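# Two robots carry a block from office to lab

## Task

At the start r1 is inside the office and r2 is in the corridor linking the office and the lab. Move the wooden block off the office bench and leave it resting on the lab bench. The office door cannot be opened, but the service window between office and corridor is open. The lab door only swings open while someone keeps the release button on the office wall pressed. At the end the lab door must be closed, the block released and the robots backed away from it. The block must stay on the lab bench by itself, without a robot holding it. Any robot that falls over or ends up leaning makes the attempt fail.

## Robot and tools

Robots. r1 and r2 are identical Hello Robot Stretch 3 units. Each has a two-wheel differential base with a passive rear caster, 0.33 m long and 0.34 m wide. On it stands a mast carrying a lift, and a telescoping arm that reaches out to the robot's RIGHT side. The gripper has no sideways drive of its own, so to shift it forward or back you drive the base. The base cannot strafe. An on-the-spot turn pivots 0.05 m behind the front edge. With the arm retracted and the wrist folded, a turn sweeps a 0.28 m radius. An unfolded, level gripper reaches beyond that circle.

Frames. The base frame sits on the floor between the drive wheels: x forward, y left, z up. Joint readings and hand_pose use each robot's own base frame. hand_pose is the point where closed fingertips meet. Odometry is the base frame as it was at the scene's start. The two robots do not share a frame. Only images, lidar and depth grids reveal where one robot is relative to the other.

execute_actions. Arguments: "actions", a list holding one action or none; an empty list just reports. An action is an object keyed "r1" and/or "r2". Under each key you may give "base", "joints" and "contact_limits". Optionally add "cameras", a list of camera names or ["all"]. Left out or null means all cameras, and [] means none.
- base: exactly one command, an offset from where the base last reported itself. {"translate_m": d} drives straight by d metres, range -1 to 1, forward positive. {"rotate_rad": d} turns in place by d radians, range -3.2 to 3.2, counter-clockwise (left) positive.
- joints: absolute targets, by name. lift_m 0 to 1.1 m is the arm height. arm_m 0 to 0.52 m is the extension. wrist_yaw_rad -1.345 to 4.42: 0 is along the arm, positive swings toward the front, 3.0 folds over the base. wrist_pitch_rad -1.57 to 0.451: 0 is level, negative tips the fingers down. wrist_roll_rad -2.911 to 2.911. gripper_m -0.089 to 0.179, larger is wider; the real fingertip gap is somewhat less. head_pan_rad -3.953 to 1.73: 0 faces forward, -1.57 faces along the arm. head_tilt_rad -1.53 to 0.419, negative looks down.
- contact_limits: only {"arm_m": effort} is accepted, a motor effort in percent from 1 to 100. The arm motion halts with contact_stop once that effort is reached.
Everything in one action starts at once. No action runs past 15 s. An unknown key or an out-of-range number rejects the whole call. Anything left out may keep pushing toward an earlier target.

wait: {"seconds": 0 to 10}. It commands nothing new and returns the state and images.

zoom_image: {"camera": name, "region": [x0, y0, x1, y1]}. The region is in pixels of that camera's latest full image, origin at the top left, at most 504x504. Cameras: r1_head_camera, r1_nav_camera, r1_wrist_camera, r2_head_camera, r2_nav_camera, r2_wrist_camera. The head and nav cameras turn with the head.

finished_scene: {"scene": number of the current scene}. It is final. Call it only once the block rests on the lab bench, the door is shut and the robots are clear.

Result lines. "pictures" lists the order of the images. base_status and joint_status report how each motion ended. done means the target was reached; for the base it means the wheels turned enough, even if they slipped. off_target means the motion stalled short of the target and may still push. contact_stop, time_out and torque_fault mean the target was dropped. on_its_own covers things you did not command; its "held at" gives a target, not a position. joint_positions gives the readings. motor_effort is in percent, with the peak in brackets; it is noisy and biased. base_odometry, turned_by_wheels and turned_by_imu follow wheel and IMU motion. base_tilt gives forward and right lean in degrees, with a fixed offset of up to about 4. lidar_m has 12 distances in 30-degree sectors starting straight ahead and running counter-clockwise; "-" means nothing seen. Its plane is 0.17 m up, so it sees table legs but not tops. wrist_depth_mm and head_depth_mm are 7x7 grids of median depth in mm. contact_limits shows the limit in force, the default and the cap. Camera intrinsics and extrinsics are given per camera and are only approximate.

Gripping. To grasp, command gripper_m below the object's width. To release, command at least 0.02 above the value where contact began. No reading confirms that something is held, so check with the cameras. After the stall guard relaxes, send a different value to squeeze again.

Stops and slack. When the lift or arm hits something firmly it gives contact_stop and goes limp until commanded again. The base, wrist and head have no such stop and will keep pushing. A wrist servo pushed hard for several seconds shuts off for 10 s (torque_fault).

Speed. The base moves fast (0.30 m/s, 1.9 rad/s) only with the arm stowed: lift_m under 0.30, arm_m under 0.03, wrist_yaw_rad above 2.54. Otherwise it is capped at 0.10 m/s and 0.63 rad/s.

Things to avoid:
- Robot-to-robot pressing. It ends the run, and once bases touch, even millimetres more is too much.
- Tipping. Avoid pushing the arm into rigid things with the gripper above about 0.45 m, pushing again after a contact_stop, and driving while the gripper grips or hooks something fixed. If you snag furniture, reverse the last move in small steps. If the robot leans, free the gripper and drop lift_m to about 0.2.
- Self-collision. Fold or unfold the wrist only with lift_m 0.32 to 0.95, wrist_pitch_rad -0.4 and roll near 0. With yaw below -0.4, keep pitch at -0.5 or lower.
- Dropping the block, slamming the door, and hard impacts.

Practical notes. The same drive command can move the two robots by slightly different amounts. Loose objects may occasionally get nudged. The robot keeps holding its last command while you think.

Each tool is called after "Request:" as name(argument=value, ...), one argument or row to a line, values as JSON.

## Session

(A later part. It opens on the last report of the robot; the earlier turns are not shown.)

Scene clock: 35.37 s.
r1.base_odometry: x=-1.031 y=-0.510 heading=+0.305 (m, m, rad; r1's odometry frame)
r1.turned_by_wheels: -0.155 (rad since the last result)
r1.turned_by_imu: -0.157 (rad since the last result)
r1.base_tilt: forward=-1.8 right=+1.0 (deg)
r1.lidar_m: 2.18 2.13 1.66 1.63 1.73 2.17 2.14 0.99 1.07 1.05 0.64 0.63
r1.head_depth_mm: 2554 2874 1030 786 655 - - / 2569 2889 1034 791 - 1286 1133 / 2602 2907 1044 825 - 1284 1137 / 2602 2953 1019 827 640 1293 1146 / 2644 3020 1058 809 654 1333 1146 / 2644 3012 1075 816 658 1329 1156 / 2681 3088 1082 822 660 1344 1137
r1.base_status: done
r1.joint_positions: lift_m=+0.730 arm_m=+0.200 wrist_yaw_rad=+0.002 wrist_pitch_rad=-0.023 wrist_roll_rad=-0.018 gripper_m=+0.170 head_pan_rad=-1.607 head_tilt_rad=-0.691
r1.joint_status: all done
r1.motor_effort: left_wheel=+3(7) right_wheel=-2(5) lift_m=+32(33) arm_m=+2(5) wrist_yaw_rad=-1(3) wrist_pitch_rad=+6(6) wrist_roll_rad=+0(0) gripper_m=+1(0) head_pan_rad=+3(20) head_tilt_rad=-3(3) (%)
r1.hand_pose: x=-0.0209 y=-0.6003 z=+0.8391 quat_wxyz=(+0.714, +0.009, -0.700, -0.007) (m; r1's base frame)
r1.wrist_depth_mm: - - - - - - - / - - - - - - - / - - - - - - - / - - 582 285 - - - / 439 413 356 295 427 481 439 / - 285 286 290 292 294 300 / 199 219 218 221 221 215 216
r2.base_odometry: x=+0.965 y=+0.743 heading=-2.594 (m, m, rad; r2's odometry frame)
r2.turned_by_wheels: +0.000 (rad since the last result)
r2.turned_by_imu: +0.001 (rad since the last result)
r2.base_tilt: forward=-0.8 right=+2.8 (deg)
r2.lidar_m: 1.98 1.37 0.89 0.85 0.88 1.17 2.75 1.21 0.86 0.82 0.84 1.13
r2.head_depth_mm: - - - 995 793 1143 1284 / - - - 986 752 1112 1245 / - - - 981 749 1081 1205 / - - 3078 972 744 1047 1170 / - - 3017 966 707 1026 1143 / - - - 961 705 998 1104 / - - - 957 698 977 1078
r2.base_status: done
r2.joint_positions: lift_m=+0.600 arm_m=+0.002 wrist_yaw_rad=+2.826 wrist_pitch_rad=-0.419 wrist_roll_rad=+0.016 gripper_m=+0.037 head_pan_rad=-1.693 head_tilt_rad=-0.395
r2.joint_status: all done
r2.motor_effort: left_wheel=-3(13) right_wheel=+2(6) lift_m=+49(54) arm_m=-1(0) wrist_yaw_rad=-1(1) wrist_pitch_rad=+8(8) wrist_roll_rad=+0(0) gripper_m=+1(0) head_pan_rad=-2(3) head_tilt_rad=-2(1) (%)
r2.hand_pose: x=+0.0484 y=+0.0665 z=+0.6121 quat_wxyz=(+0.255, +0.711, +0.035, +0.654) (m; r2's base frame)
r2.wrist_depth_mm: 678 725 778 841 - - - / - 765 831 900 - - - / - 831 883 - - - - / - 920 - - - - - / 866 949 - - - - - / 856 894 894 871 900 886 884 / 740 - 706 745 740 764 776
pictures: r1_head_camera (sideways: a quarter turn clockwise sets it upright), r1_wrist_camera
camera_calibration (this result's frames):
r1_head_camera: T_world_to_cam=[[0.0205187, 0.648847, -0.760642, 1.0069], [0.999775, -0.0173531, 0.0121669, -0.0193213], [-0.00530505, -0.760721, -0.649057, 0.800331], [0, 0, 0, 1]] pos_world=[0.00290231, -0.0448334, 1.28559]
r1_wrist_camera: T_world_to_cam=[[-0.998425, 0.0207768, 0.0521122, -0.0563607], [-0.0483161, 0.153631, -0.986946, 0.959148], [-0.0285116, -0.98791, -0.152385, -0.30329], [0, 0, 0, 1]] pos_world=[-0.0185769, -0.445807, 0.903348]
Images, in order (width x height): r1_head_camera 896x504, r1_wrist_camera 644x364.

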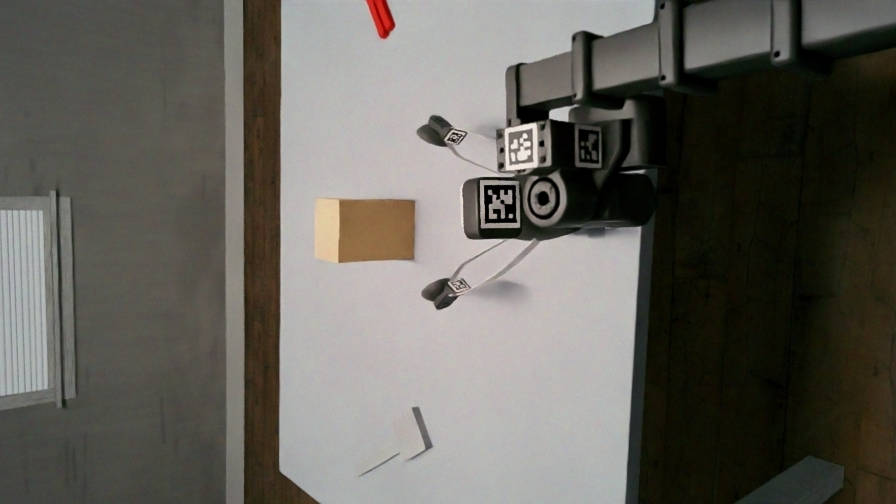

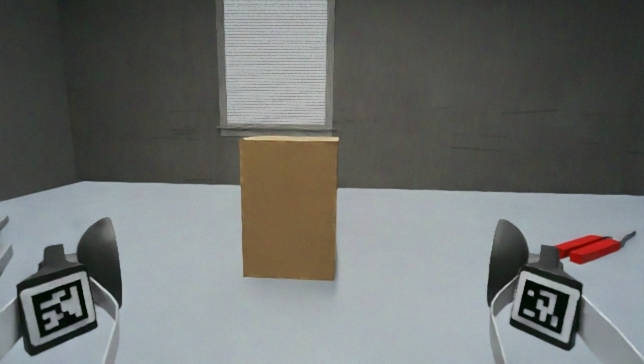

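Request:
execute_actions(
  actions=[
    {"r1":{"base":{"translate_m":0.022},"joints":{"arm_m":0.355}},"r2":{"joints":{"lift_m":0.8,"wrist_yaw_rad":0,"gripper_m":0.17}}},
  ],
  cameras=["r1_head_camera","r1_wrist_camera"],
)

Request:
execute_actions(
  actions=[
    {"r1":{"joints":{"gripper_m":0.03}},"r2":{"joints":{"lift_m":0.93,"wrist_pitch_rad":0}}},
  ],
  cameras=["r1_head_camera","r1_wrist_camera"],
)

Scene clock: 38.23 s.
r1.base_odometry: x=-1.010 y=-0.504 heading=+0.305 (m, m, rad; r1's odometry frame)
r1.turned_by_wheels: +0.000 (rad since the last result)
r1.turned_by_imu: -0.001 (rad since the last result)
r1.base_tilt: forward=-1.8 right=+1.0 (deg)
r1.lidar_m: 2.15 2.13 1.65 1.62 1.73 2.20 2.16 1.01 1.07 1.06 0.62 0.63
r1.head_depth_mm: 2552 2882 1022 789 658 - - / 2554 2961 1036 - 645 1287 1132 / 2588 2903 1063 - 645 1286 1139 / 2611 2970 1059 778 651 1302 1144 / 2662 2998 1063 807 653 1336 1148 / 2671 3050 1073 818 657 1336 1155 / 2732 3041 1080 818 662 1339 1118
r1.base_status: done
r1.joint_positions: lift_m=+0.730 arm_m=+0.355 wrist_yaw_rad=+0.002 wrist_pitch_rad=-0.023 wrist_roll_rad=-0.018 gripper_m=+0.170 head_pan_rad=-1.607 head_tilt_rad=-0.691
r1.joint_status: all done
r1.motor_effort: left_wheel=+3(6) right_wheel=-1(5) lift_m=+33(32) arm_m=+2(1) wrist_yaw_rad=-2(2) wrist_pitch_rad=+6(6) wrist_roll_rad=+0(0) gripper_m=+0(1) head_pan_rad=+3(3) head_tilt_rad=-3(3) (%)
r1.hand_pose: x=-0.0210 y=-0.7553 z=+0.8391 quat_wxyz=(+0.714, +0.009, -0.700, -0.007) (m; r1's base frame)
r1.wrist_depth_mm: - - - - - - - / - - - - - - - / - - - - - - - / - - 131 128 127 - - / 439 411 135 131 130 479 441 / - 284 139 135 134 295 298 / 196 218 143 139 138 214 215
r2.base_odometry: x=+0.965 y=+0.743 heading=-2.594 (m, m, rad; r2's odometry frame)
r2.turned_by_wheels: +0.000 (rad since the last result)
r2.turned_by_imu: +0.000 (rad since the last result)
r2.base_tilt: forward=-0.7 right=+2.9 (deg)
r2.lidar_m: 1.97 1.37 0.90 0.85 0.88 1.17 2.75 1.21 0.86 0.82 0.85 1.13
r2.head_depth_mm: - - - 993 794 1143 1285 / - - - 984 753 1111 1246 / - - - 979 748 1087 1198 / - - 3063 973 742 1050 1174 / - - 3006 966 707 1025 1137 / - - - 959 703 1001 1108 / - - - 953 698 975 1074
r2.base_status: not commanded
r2.joint_positions: lift_m=+0.800 arm_m=+0.002 wrist_yaw_rad=+0.002 wrist_pitch_rad=-0.418 wrist_roll_rad=+0.016 gripper_m=+0.170 head_pan_rad=-1.693 head_tilt_rad=-0.395
r2.joint_status: all done
r2.motor_effort: left_wheel=-3(3) right_wheel=+2(2) lift_m=+48(57) arm_m=+0(0) wrist_yaw_rad=-3(4) wrist_pitch_rad=+8(8) wrist_roll_rad=+0(0) gripper_m=+0(83) head_pan_rad=-2(3) head_tilt_rad=-2(1) (%)
r2.hand_pose: x=-0.0211 y=-0.3710 z=+0.8122 quat_wxyz=(+0.686, +0.147, -0.697, -0.148) (m; r2's base frame)
r2.wrist_depth_mm: 499 309 308 311 322 319 318 / 542 540 544 553 551 568 567 / 584 595 603 610 618 615 613 / 647 645 655 671 668 675 681 / 713 704 733 752 753 768 774 / 771 825 824 806 820 830 868 / 871 894 901 891 908 930 930
pictures: r1_head_camera (sideways: a quarter turn clockwise sets it upright), r1_wrist_camera
camera_calibration (this result's frames):
r1_head_camera: T_world_to_cam=[[0.020491, 0.648852, -0.760639, 1.0069], [0.999776, -0.0173102, 0.012167, -0.0193214], [-0.00527227, -0.760718, -0.649061, 0.800337], [0, 0, 0, 1]] pos_world=[0.00290424, -0.0448334, 1.28559]
r1_wrist_camera: T_world_to_cam=[[-0.998422, 0.0209076, 0.0521118, -0.0530745], [-0.0482959, 0.153627, -0.986948, 0.98296], [-0.0286405, -0.987908, -0.152375, -0.456427], [0, 0, 0, 1]] pos_world=[-0.0185901, -0.600807, 0.903349]
Images, in order (width x height): r1_head_camera 896x504, r1_wrist_camera 644x364.

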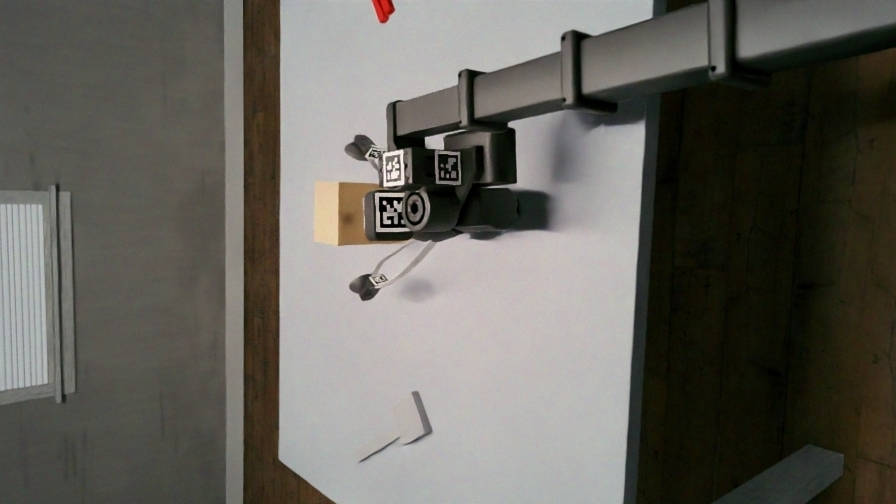

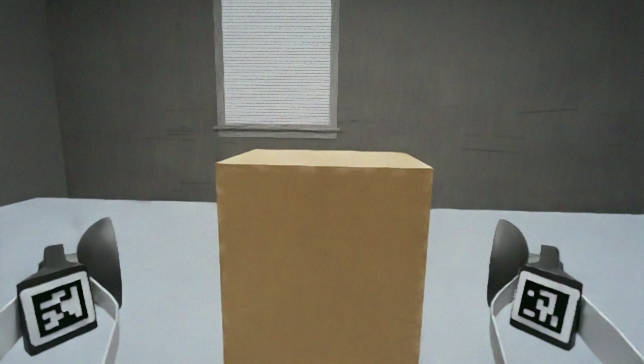

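Scene clock: 40.23 s.
r1.base_odometry: x=-1.010 y=-0.504 heading=+0.305 (m, m, rad; r1's odometry frame)
r1.turned_by_wheels: +0.000 (rad since the last result)
r1.turned_by_imu: +0.000 (rad since the last result)
r1.base_tilt: forward=-1.8 right=+1.0 (deg)
r1.lidar_m: 2.16 2.12 1.65 1.63 1.73 2.20 2.16 1.01 1.08 1.06 0.62 0.63
r1.head_depth_mm: 2572 2904 1024 787 656 - - / 2577 2916 1034 - 643 1290 1136 / 2616 2922 1059 - 646 1295 1144 / 2608 2982 1071 776 649 1294 1138 / 2627 2987 1068 810 654 1333 1154 / 2675 3045 1075 815 658 1342 1157 / 2691 3088 1084 823 660 1342 1117
r1.base_status: not commanded
r1.joint_positions: lift_m=+0.730 arm_m=+0.355 wrist_yaw_rad=-0.001 wrist_pitch_rad=-0.023 wrist_roll_rad=-0.018 gripper_m=+0.031 head_pan_rad=-1.607 head_tilt_rad=-0.691
r1.joint_status: all done
r1.motor_effort: left_wheel=+2(2) right_wheel=-1(2) lift_m=+32(32) arm_m=+2(3) wrist_yaw_rad=+1(2) wrist_pitch_rad=+6(6) wrist_roll_rad=+0(0) gripper_m=-22(95) head_pan_rad=+3(3) head_tilt_rad=-3(3) (%)
r1.hand_pose: x=-0.0217 y=-0.7554 z=+0.8391 quat_wxyz=(+0.714, +0.008, -0.700, -0.009) (m; r1's base frame)
r1.wrist_depth_mm: - - - - - - - / - - - - - - - / - - - - - - - / - - 126 125 143 - - / 403 410 129 128 127 428 438 / 282 299 133 131 130 295 296 / 216 207 137 135 202 223 223
r2.base_odometry: x=+0.965 y=+0.743 heading=-2.594 (m, m, rad; r2's odometry frame)
r2.turned_by_wheels: +0.000 (rad since the last result)
r2.turned_by_imu: +0.000 (rad since the last result)
r2.base_tilt: forward=-0.9 right=+2.8 (deg)
r2.lidar_m: 1.98 1.37 0.89 0.85 0.88 1.17 2.75 1.21 0.86 0.82 0.84 1.13
r2.head_depth_mm: - - - 990 795 1140 - / - - - 986 753 1099 - / - - - 979 748 1081 - / - - 3084 975 743 - - / - - 3005 967 706 - - / - - - 959 702 991 1112 / - - - 951 698 985 1080
r2.base_status: not commanded
r2.joint_positions: lift_m=+0.930 arm_m=+0.002 wrist_yaw_rad=+0.002 wrist_pitch_rad=-0.021 wrist_roll_rad=+0.016 gripper_m=+0.170 head_pan_rad=-1.693 head_tilt_rad=-0.395
r2.joint_status: all done
r2.motor_effort: left_wheel=-3(3) right_wheel=+2(2) lift_m=+48(48) arm_m=+0(1) wrist_yaw_rad=-2(3) wrist_pitch_rad=+9(8) wrist_roll_rad=+0(0) gripper_m=+1(0) head_pan_rad=-3(2) head_tilt_rad=-2(1) (%)
r2.hand_pose: x=-0.0209 y=-0.4023 z=+1.0388 quat_wxyz=(+0.702, +0.009, -0.713, -0.007) (m; r2's base frame)
r2.wrist_depth_mm: 519 524 - - - - - / 516 535 - - - - - / 545 545 - - - - - / 552 568 - - - - 733 / 562 559 560 560 570 584 609 / 582 371 375 387 388 395 407 / 613 626 619 617 625 648 648
pictures: r1_head_camera (sideways: a quarter turn clockwise sets it upright), r1_wrist_camera
camera_calibration (this result's frames):
r1_head_camera: T_world_to_cam=[[0.0204912, 0.648852, -0.760639, 1.0069], [0.999776, -0.0173105, 0.012167, -0.0193214], [-0.00527245, -0.760718, -0.649062, 0.800337], [0, 0, 0, 1]] pos_world=[0.00290423, -0.0448334, 1.28559]
r1_wrist_camera: T_world_to_cam=[[-0.998353, 0.0239783, 0.052112, -0.0515382], [-0.0478233, 0.153774, -0.986948, 0.983049], [-0.0316789, -0.987815, -0.152375, -0.456473], [0, 0, 0, 1]] pos_world=[-0.0189012, -0.600843, 0.903349]
Images, in order (width x height): r1_head_camera 896x504, r1_wrist_camera 644x364.

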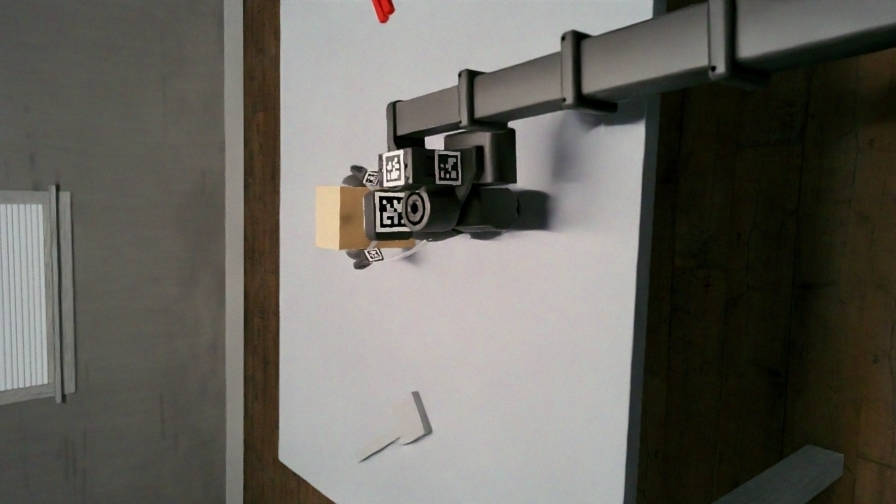

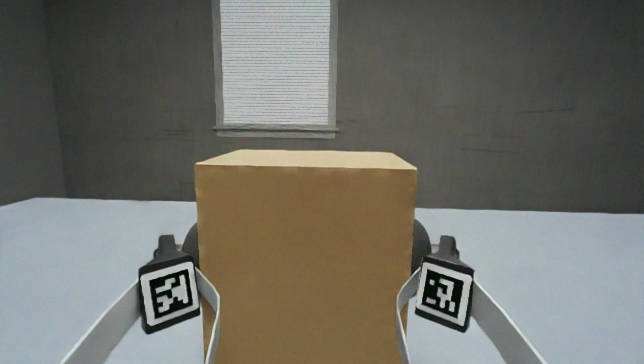

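Request:
execute_actions(
  actions=[
    {"r1":{"joints":{"lift_m":0.78}},"r2":{"base":{"translate_m":-0.12}}},
  ],
  cameras=[],
)

Request:
execute_actions(
  actions=[
    {"r1":{"base":{"rotate_rad":-0.2},"joints":{"lift_m":0.9,"arm_m":0.2}}},
  ],
  cameras=[],
)

Request:
execute_actions(
  actions=[
    {"r1":{"base":{"translate_m":0.97},"joints":{"lift_m":0.97,"arm_m":0,"head_pan_rad":0}}},
  ],
  cameras=[],
)

Request:
execute_actions(
  actions=[
    {"r1":{"base":{"rotate_rad":-0.85}}},
  ],
  cameras=["r1_nav_camera"],
)

Request:
execute_actions(
  actions=[
    {"r1":{"base":{"translate_m":1.0},"joints":{"head_pan_rad":0.8}}},
  ],
  cameras=["r1_nav_camera","r2_nav_camera"],
)

Scene clock: 44.63 s.
r1.base_odometry: x=-1.010 y=-0.504 heading=+0.305 (m, m, rad; r1's odometry frame)
r1.turned_by_wheels: +0.000 (rad since the last result)
r1.turned_by_imu: -0.001 (rad since the last result)
r1.base_tilt: forward=-1.8 right=+1.0 (deg)
r1.lidar_m: 2.16 2.12 1.66 1.62 1.73 2.19 2.15 1.01 1.08 1.06 0.62 0.63
r1.head_depth_mm: 2547 2876 1027 787 - - 1118 / 2573 2938 1080 - 642 1281 1132 / 2596 2894 1143 727 645 1288 1136 / 2614 2935 1054 790 649 1297 1146 / 2640 3007 1066 805 654 1340 1144 / 2688 2946 1077 813 656 1346 1154 / 2683 3012 1079 822 662 1341 1121
r1.base_status: not commanded
r1.joint_positions: lift_m=+0.780 arm_m=+0.355 wrist_yaw_rad=-0.001 wrist_pitch_rad=-0.045 wrist_roll_rad=-0.018 gripper_m=+0.037 head_pan_rad=-1.607 head_tilt_rad=-0.691
r1.joint_status: all done
r1.on_its_own: gripper_m is held at +0.036, not at your +0.030, by its stall guard, which is not easing now
r1.motor_effort: left_wheel=+1(2) right_wheel=-1(0) lift_m=+53(54) arm_m=+2(2) wrist_yaw_rad=+1(1) wrist_pitch_rad=+12(12) wrist_roll_rad=+0(0) gripper_m=-20(19) head_pan_rad=+3(2) head_tilt_rad=-3(3) (%)
r1.hand_pose: x=-0.0217 y=-0.7546 z=+0.8828 quat_wxyz=(+0.714, +0.016, -0.700, -0.016) (m; r1's base frame)
r1.wrist_depth_mm: - - - - - - - / - - - - - - - / - - - - - - - / - - 127 126 148 - - / 502 517 130 128 127 554 - / 366 384 133 131 130 375 383 / 284 270 137 135 264 290 290
r2.base_odometry: x=+1.068 y=+0.806 heading=-2.594 (m, m, rad; r2's odometry frame)
r2.turned_by_wheels: +0.000 (rad since the last result)
r2.turned_by_imu: +0.001 (rad since the last result)
r2.base_tilt: forward=-0.8 right=+3.1 (deg)
r2.lidar_m: 2.10 1.36 0.89 0.85 0.87 1.16 2.64 1.21 0.87 0.82 0.85 1.13
r2.head_depth_mm: - - - 991 792 1151 - / - - - 984 786 1105 - / - - - 978 745 1090 - / - - 3503 969 745 - - / - - 3481 968 709 - - / - - - 963 705 1000 1117 / - - - 955 699 990 1082
r2.base_status: done
r2.joint_positions: lift_m=+0.930 arm_m=+0.002 wrist_yaw_rad=+0.002 wrist_pitch_rad=-0.021 wrist_roll_rad=+0.016 gripper_m=+0.170 head_pan_rad=-1.693 head_tilt_rad=-0.395
r2.joint_status: not commanded
r2.motor_effort: left_wheel=-2(8) right_wheel=+2(3) lift_m=+48(48) arm_m=+0(0) wrist_yaw_rad=-2(3) wrist_pitch_rad=+9(8) wrist_roll_rad=+0(1) gripper_m=+0(1) head_pan_rad=-3(2) head_tilt_rad=-1(2) (%)
r2.hand_pose: x=-0.0210 y=-0.4023 z=+1.0388 quat_wxyz=(+0.702, +0.008, -0.713, -0.007) (m; r2's base frame)
r2.wrist_depth_mm: 517 - - - - - 596 / 531 - - - - - 604 / 540 - - - - - 605 / 555 687 - - - - 619 / 567 570 540 558 572 599 623 / 395 375 380 388 390 393 405 / 603 624 626 629 620 647 661
pictures: none
No camera images: the call's "cameras" was empty. Leave "cameras" out to get every camera's image.

Scene clock: 47.03 s.
r1.base_odometry: x=-1.010 y=-0.504 heading=+0.105 (m, m, rad; r1's odometry frame)
r1.turned_by_wheels: -0.200 (rad since the last result)
r1.turned_by_imu: -0.201 (rad since the last result)
r1.base_tilt: forward=-1.8 right=+1.0 (deg)
r1.lidar_m: 2.16 2.18 1.75 1.62 1.65 2.09 2.16 1.00 1.14 1.06 1.07 0.62
r1.head_depth_mm: 2704 3005 1125 - 639 1301 1134 / 2693 3003 2883 - 642 1313 1132 / 2670 2968 - - 645 1314 1140 / 2667 2908 931 802 649 1291 1145 / 2585 2898 1060 808 652 1304 1151 / 2511 2866 1067 819 658 1278 1154 / 2529 2876 1077 820 662 1286 1155
r1.base_status: done
r1.joint_positions: lift_m=+0.900 arm_m=+0.200 wrist_yaw_rad=-0.001 wrist_pitch_rad=-0.046 wrist_roll_rad=-0.018 gripper_m=+0.037 head_pan_rad=-1.607 head_tilt_rad=-0.691
r1.joint_status: all done
r1.on_its_own: gripper_m is held at +0.036, not at your +0.030, by its stall guard, which is not easing now
r1.motor_effort: left_wheel=+0(9) right_wheel=-2(10) lift_m=+54(55) arm_m=-3(5) wrist_yaw_rad=+0(0) wrist_pitch_rad=+12(12) wrist_roll_rad=+0(0) gripper_m=-20(19) head_pan_rad=+3(3) head_tilt_rad=-3(3) (%)
r1.hand_pose: x=-0.0216 y=-0.6001 z=+1.0026 quat_wxyz=(+0.714, +0.016, -0.700, -0.017) (m; r1's base frame)
r1.wrist_depth_mm: - - - - - - - / - - - - - - - / - - - - - - - / - - 127 125 149 - - / - - 129 127 128 - - / 597 654 133 131 130 622 635 / 464 448 137 135 440 474 486
r2.base_odometry: x=+1.068 y=+0.806 heading=-2.594 (m, m, rad; r2's odometry frame)
r2.turned_by_wheels: +0.000 (rad since the last result)
r2.turned_by_imu: +0.000 (rad since the last result)
r2.base_tilt: forward=-0.7 right=+3.1 (deg)
r2.lidar_m: 2.10 1.36 0.89 0.85 0.87 1.16 2.63 1.21 0.86 0.82 0.85 1.13
r2.head_depth_mm: - - - 993 795 1145 - / - - - 984 789 1105 - / - - - 978 745 1093 - / - - 3482 973 744 - - / - - 3460 968 708 - - / - - - 957 703 997 1114 / - - - 953 699 992 1081
r2.base_status: not commanded
r2.joint_positions: lift_m=+0.930 arm_m=+0.002 wrist_yaw_rad=+0.002 wrist_pitch_rad=-0.021 wrist_roll_rad=+0.016 gripper_m=+0.170 head_pan_rad=-1.693 head_tilt_rad=-0.395
r2.joint_status: not commanded
r2.motor_effort: left_wheel=-3(3) right_wheel=+2(2) lift_m=+48(48) arm_m=-1(1) wrist_yaw_rad=-2(1) wrist_pitch_rad=+9(9) wrist_roll_rad=+0(0) gripper_m=+0(0) head_pan_rad=-2(3) head_tilt_rad=-2(2) (%)
r2.hand_pose: x=-0.0210 y=-0.4023 z=+1.0388 quat_wxyz=(+0.702, +0.008, -0.713, -0.007) (m; r2's base frame)
r2.wrist_depth_mm: 520 - - - - - 614 / 529 - - - - - 619 / 541 - - - - - 611 / 536 696 - - - - 618 / 571 562 551 563 564 589 607 / 388 377 378 384 391 400 404 / 603 616 605 643 630 633 669
pictures: none
No camera images: the call's "cameras" was empty. Leave "cameras" out to get every camera's image.

Scene clock: 57.67 s.
r1.base_odometry: x=-0.045 y=-0.402 heading=+0.105 (m, m, rad; r1's odometry frame)
r1.turned_by_wheels: +0.000 (rad since the last result)
r1.turned_by_imu: -0.002 (rad since the last result)
r1.base_tilt: forward=-1.8 right=+1.0 (deg)
r1.lidar_m: 1.19 1.21 1.51 1.73 1.75 2.22 3.11 0.55 1.05 3.02 1.92 1.28
r1.head_depth_mm: 2524 1051 1316 1544 1557 1309 1133 / 1009 1123 1292 1528 1556 1308 1134 / 995 1114 1286 1519 1567 1317 1133 / 986 1110 1268 1488 1585 1327 1139 / 977 1102 1265 1468 1576 1329 1154 / 974 1091 1254 1471 1603 1343 1152 / 961 1086 1237 1442 1595 1345 1165
r1.base_status: done
r1.joint_positions: lift_m=+0.970 arm_m=+0.000 wrist_yaw_rad=-0.001 wrist_pitch_rad=-0.046 wrist_roll_rad=-0.018 gripper_m=+0.037 head_pan_rad=-0.007 head_tilt_rad=-0.691
r1.joint_status: all done
r1.on_its_own: gripper_m is held at +0.036, not at your +0.030, by its stall guard, which is not easing now
r1.motor_effort: left_wheel=+2(6) right_wheel=-3(4) lift_m=+53(54) arm_m=-3(3) wrist_yaw_rad=+0(0) wrist_pitch_rad=+12(12) wrist_roll_rad=+0(0) gripper_m=-19(21) head_pan_rad=+3(39) head_tilt_rad=-4(3) (%)
r1.hand_pose: x=-0.0216 y=-0.4001 z=+1.0725 quat_wxyz=(+0.714, +0.016, -0.700, -0.017) (m; r1's base frame)
r1.wrist_depth_mm: - - - - - - - / - - - - - - - / - - - - - - - / - - 127 126 149 - - / - - 130 128 127 - - / - - 132 131 130 783 800 / - - 137 135 860 651 604
r2.base_odometry: x=+1.068 y=+0.806 heading=-2.594 (m, m, rad; r2's odometry frame)
r2.turned_by_wheels: +0.000 (rad since the last result)
r2.turned_by_imu: +0.001 (rad since the last result)
r2.base_tilt: forward=-0.9 right=+2.9 (deg)
r2.lidar_m: 2.10 1.37 0.89 0.84 0.87 1.16 2.63 1.21 0.86 0.82 0.85 1.14
r2.head_depth_mm: - - - 991 793 1147 - / - - - 985 787 1107 - / - - - 978 746 1092 - / - - 3494 974 745 - - / - - 3485 967 708 - - / - - - 956 705 999 1119 / - - - 951 700 988 1082
r2.base_status: not commanded
r2.joint_positions: lift_m=+0.930 arm_m=+0.002 wrist_yaw_rad=+0.002 wrist_pitch_rad=-0.021 wrist_roll_rad=+0.016 gripper_m=+0.170 head_pan_rad=-1.693 head_tilt_rad=-0.395
r2.joint_status: not commanded
r2.motor_effort: left_wheel=-3(3) right_wheel=+2(2) lift_m=+48(48) arm_m=-1(1) wrist_yaw_rad=-1(3) wrist_pitch_rad=+9(9) wrist_roll_rad=+0(0) gripper_m=+1(0) head_pan_rad=-3(3) head_tilt_rad=-1(1) (%)
r2.hand_pose: x=-0.0210 y=-0.4023 z=+1.0388 quat_wxyz=(+0.702, +0.008, -0.713, -0.007) (m; r2's base frame)
r2.wrist_depth_mm: 519 - - - - - 608 / 532 - - - - - 606 / 537 - - - - - 595 / 550 691 - - - - 607 / 564 562 555 556 572 588 612 / 386 372 377 384 393 393 403 / 605 625 634 628 642 651 658
pictures: none
No camera images: the call's "cameras" was empty. Leave "cameras" out to get every camera's image.

Scene clock: 59.97 s.
r1.base_odometry: x=-0.045 y=-0.402 heading=-0.745 (m, m, rad; r1's odometry frame)
r1.turned_by_wheels: -0.850 (rad since the last result)
r1.turned_by_imu: -0.854 (rad since the last result)
r1.base_tilt: forward=-1.8 right=+1.0 (deg)
r1.lidar_m: 1.57 1.22 1.19 1.27 1.76 1.73 1.85 2.70 1.91 0.55 1.05 3.01
r1.head_depth_mm: 2558 2856 2452 1922 1556 1307 1133 / 2189 2564 2502 1905 1564 1315 1135 / 1899 2154 2361 1936 1568 1318 1143 / 1635 1838 2070 1949 1579 1321 1144 / 1479 1584 1789 1909 1571 1330 1150 / 3154 1379 1563 1725 1591 1343 1153 / 2990 1215 1390 1542 1577 1344 1160
r1.base_status: done
r1.joint_positions: lift_m=+0.970 arm_m=+0.000 wrist_yaw_rad=-0.001 wrist_pitch_rad=-0.046 wrist_roll_rad=-0.018 gripper_m=+0.037 head_pan_rad=-0.007 head_tilt_rad=-0.691
r1.joint_status: not commanded
r1.on_its_own: gripper_m is held at +0.036, not at your +0.030, by its stall guard, which is not easing now
r1.motor_effort: left_wheel=+3(7) right_wheel=-3(7) lift_m=+53(53) arm_m=-3(3) wrist_yaw_rad=+0(0) wrist_pitch_rad=+12(12) wrist_roll_rad=+0(0) gripper_m=-20(19) head_pan_rad=+3(3) head_tilt_rad=-3(3) (%)
r1.hand_pose: x=-0.0216 y=-0.4001 z=+1.0725 quat_wxyz=(+0.714, +0.016, -0.700, -0.017) (m; r1's base frame)
r1.wrist_depth_mm: - - - - - - - / - - - - - - - / - - - - - - - / - - 127 125 148 - - / - - 129 128 128 - - / 790 789 133 131 131 - - / - 556 137 135 646 - -
r2.base_odometry: x=+1.068 y=+0.806 heading=-2.594 (m, m, rad; r2's odometry frame)
r2.turned_by_wheels: +0.000 (rad since the last result)
r2.turned_by_imu: +0.000 (rad since the last result)
r2.base_tilt: forward=-0.9 right=+2.7 (deg)
r2.lidar_m: 2.10 1.37 0.89 0.85 0.87 1.16 2.64 1.22 0.87 0.83 0.85 1.13
r2.head_depth_mm: - - - 993 794 1152 - / - - - 988 788 1108 - / - - - 977 748 1093 - / - - 3505 971 746 - - / - - 3469 967 708 - - / - - - 958 702 1001 1116 / - - - 955 700 989 1081
r2.base_status: not commanded
r2.joint_positions: lift_m=+0.930 arm_m=+0.002 wrist_yaw_rad=+0.002 wrist_pitch_rad=-0.021 wrist_roll_rad=+0.016 gripper_m=+0.170 head_pan_rad=-1.693 head_tilt_rad=-0.395
r2.joint_status: not commanded
r2.motor_effort: left_wheel=-3(3) right_wheel=+2(2) lift_m=+48(48) arm_m=-1(0) wrist_yaw_rad=-2(2) wrist_pitch_rad=+9(9) wrist_roll_rad=+0(0) gripper_m=+0(0) head_pan_rad=-3(3) head_tilt_rad=-1(1) (%)
r2.hand_pose: x=-0.0210 y=-0.4023 z=+1.0388 quat_wxyz=(+0.702, +0.008, -0.713, -0.007) (m; r2's base frame)
r2.wrist_depth_mm: 530 - - - - - 628 / 525 - - - - - 609 / 540 - - - - - 602 / 558 697 - - - - 613 / 577 557 551 557 585 601 605 / 390 374 376 386 390 391 402 / 619 631 618 649 627 647 658
pictures: r1_nav_camera (sideways: a quarter turn counterclockwise sets it upright)
camera_calibration (this result's frames):
r1_nav_camera: T_world_to_cam=[[0.657323, 0.0379383, 0.752653, -0.940291], [-0.0124022, -0.998052, 0.0611393, -0.0283357], [0.753507, -0.0495229, -0.655572, 0.805756], [0, 0, 0, 1]] pos_world=[0.0105808, 0.047296, 1.23768]
Images, in order (width x height): r1_nav_camera 672x504.

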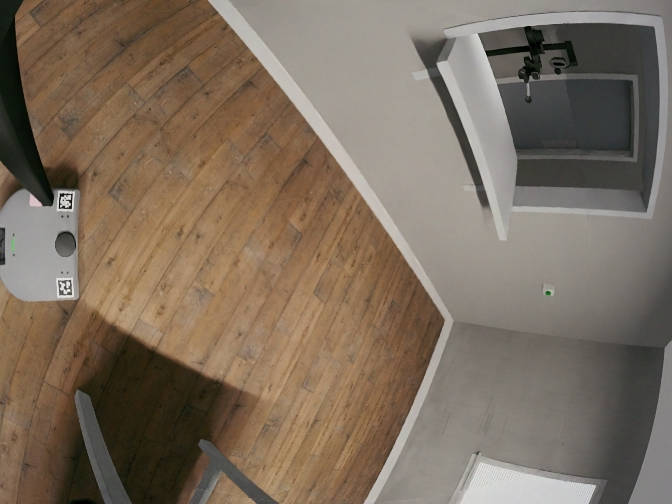

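Scene clock: 70.93 s.
r1.base_odometry: x=+0.690 y=-1.080 heading=-0.745 (m, m, rad; r1's odometry frame)
r1.turned_by_wheels: +0.000 (rad since the last result)
r1.turned_by_imu: -0.002 (rad since the last result)
r1.base_tilt: forward=-1.8 right=+1.0 (deg)
r1.lidar_m: 0.82 0.63 0.62 0.66 0.97 2.55 2.73 1.14 1.04 2.91 2.25 1.84
r1.head_depth_mm: 2187 2380 731 562 979 1223 1131 / 2137 2350 739 563 959 1224 1139 / 2041 2292 745 570 938 1192 1146 / 2033 2249 750 573 912 1158 1141 / 1139 2166 758 579 895 1120 1147 / 1982 2207 767 580 876 1091 1154 / 1961 2203 775 586 854 1066 1163
r1.base_status: done
r1.joint_positions: lift_m=+0.970 arm_m=+0.000 wrist_yaw_rad=-0.001 wrist_pitch_rad=-0.046 wrist_roll_rad=-0.018 gripper_m=+0.037 head_pan_rad=+0.793 head_tilt_rad=-0.691
r1.joint_status: all done
r1.on_its_own: gripper_m is held at +0.036, not at your +0.030, by its stall guard, which is not easing now
r1.motor_effort: left_wheel=+1(7) right_wheel=-2(4) lift_m=+53(53) arm_m=-3(3) wrist_yaw_rad=+1(0) wrist_pitch_rad=+12(13) wrist_roll_rad=+0(0) gripper_m=-20(20) head_pan_rad=+4(40) head_tilt_rad=-3(3) (%)
r1.hand_pose: x=-0.0216 y=-0.4001 z=+1.0725 quat_wxyz=(+0.714, +0.016, -0.700, -0.017) (m; r1's base frame)
r1.wrist_depth_mm: - - - - - - - / - - - - - - - / - - - - - - - / - - 127 126 148 - - / - - 129 128 128 - - / - - 133 131 130 780 793 / - - 137 135 - - 687
r2.base_odometry: x=+1.068 y=+0.806 heading=-2.594 (m, m, rad; r2's odometry frame)
r2.turned_by_wheels: +0.000 (rad since the last result)
r2.turned_by_imu: +0.001 (rad since the last result)
r2.base_tilt: forward=-0.6 right=+2.7 (deg)
r2.lidar_m: 2.10 1.37 0.89 0.85 0.87 1.16 2.63 1.21 0.86 0.83 0.85 1.13
r2.head_depth_mm: - - - 991 792 1144 - / - - - 987 787 1103 - / - - - 980 746 1089 - / - 1452 2682 972 747 - - / - 1598 3449 962 709 - - / - - 3429 961 703 1000 1117 / - - - 954 699 988 1083
r2.base_status: not commanded
r2.joint_positions: lift_m=+0.930 arm_m=+0.002 wrist_yaw_rad=+0.002 wrist_pitch_rad=-0.021 wrist_roll_rad=+0.016 gripper_m=+0.170 head_pan_rad=-1.693 head_tilt_rad=-0.395
r2.joint_status: not commanded
r2.motor_effort: left_wheel=-3(3) right_wheel=+2(2) lift_m=+48(48) arm_m=-1(0) wrist_yaw_rad=-2(2) wrist_pitch_rad=+9(9) wrist_roll_rad=+0(0) gripper_m=+0(0) head_pan_rad=-2(3) head_tilt_rad=-2(1) (%)
r2.hand_pose: x=-0.0210 y=-0.4023 z=+1.0388 quat_wxyz=(+0.702, +0.008, -0.713, -0.007) (m; r2's base frame)
r2.wrist_depth_mm: 514 - - - - - 609 / 533 - - - - - 601 / 542 - - - - - 588 / 565 683 - - - - 612 / 570 564 544 569 582 588 611 / 385 378 377 386 389 397 405 / 610 619 620 623 646 657 660
pictures: r1_nav_camera (sideways: a quarter turn counterclockwise sets it upright), r2_nav_camera (sideways: a quarter turn counterclockwise sets it upright)
camera_calibration (this result's frames):
r1_nav_camera: T_world_to_cam=[[0.430793, 0.497946, 0.75264, -0.938892], [0.707267, -0.704298, 0.0611394, -0.0327258], [0.560527, 0.505979, -0.655587, 0.806953], [0, 0, 0, 1]] pos_world=[-0.0247045, 0.0361671, 1.23768]
r2_nav_camera: T_world_to_cam=[[-0.0621625, -0.373815, 0.925418, -1.15778], [-0.995193, 0.0935207, -0.0290725, 0.091951], [-0.075678, -0.922776, -0.377831, 0.444276], [0, 0, 0, 1]] pos_world=[0.0531601, -0.0314295, 1.24197]
Images, in order (width x height): r1_nav_camera 672x504, r2_nav_camera 672x504.

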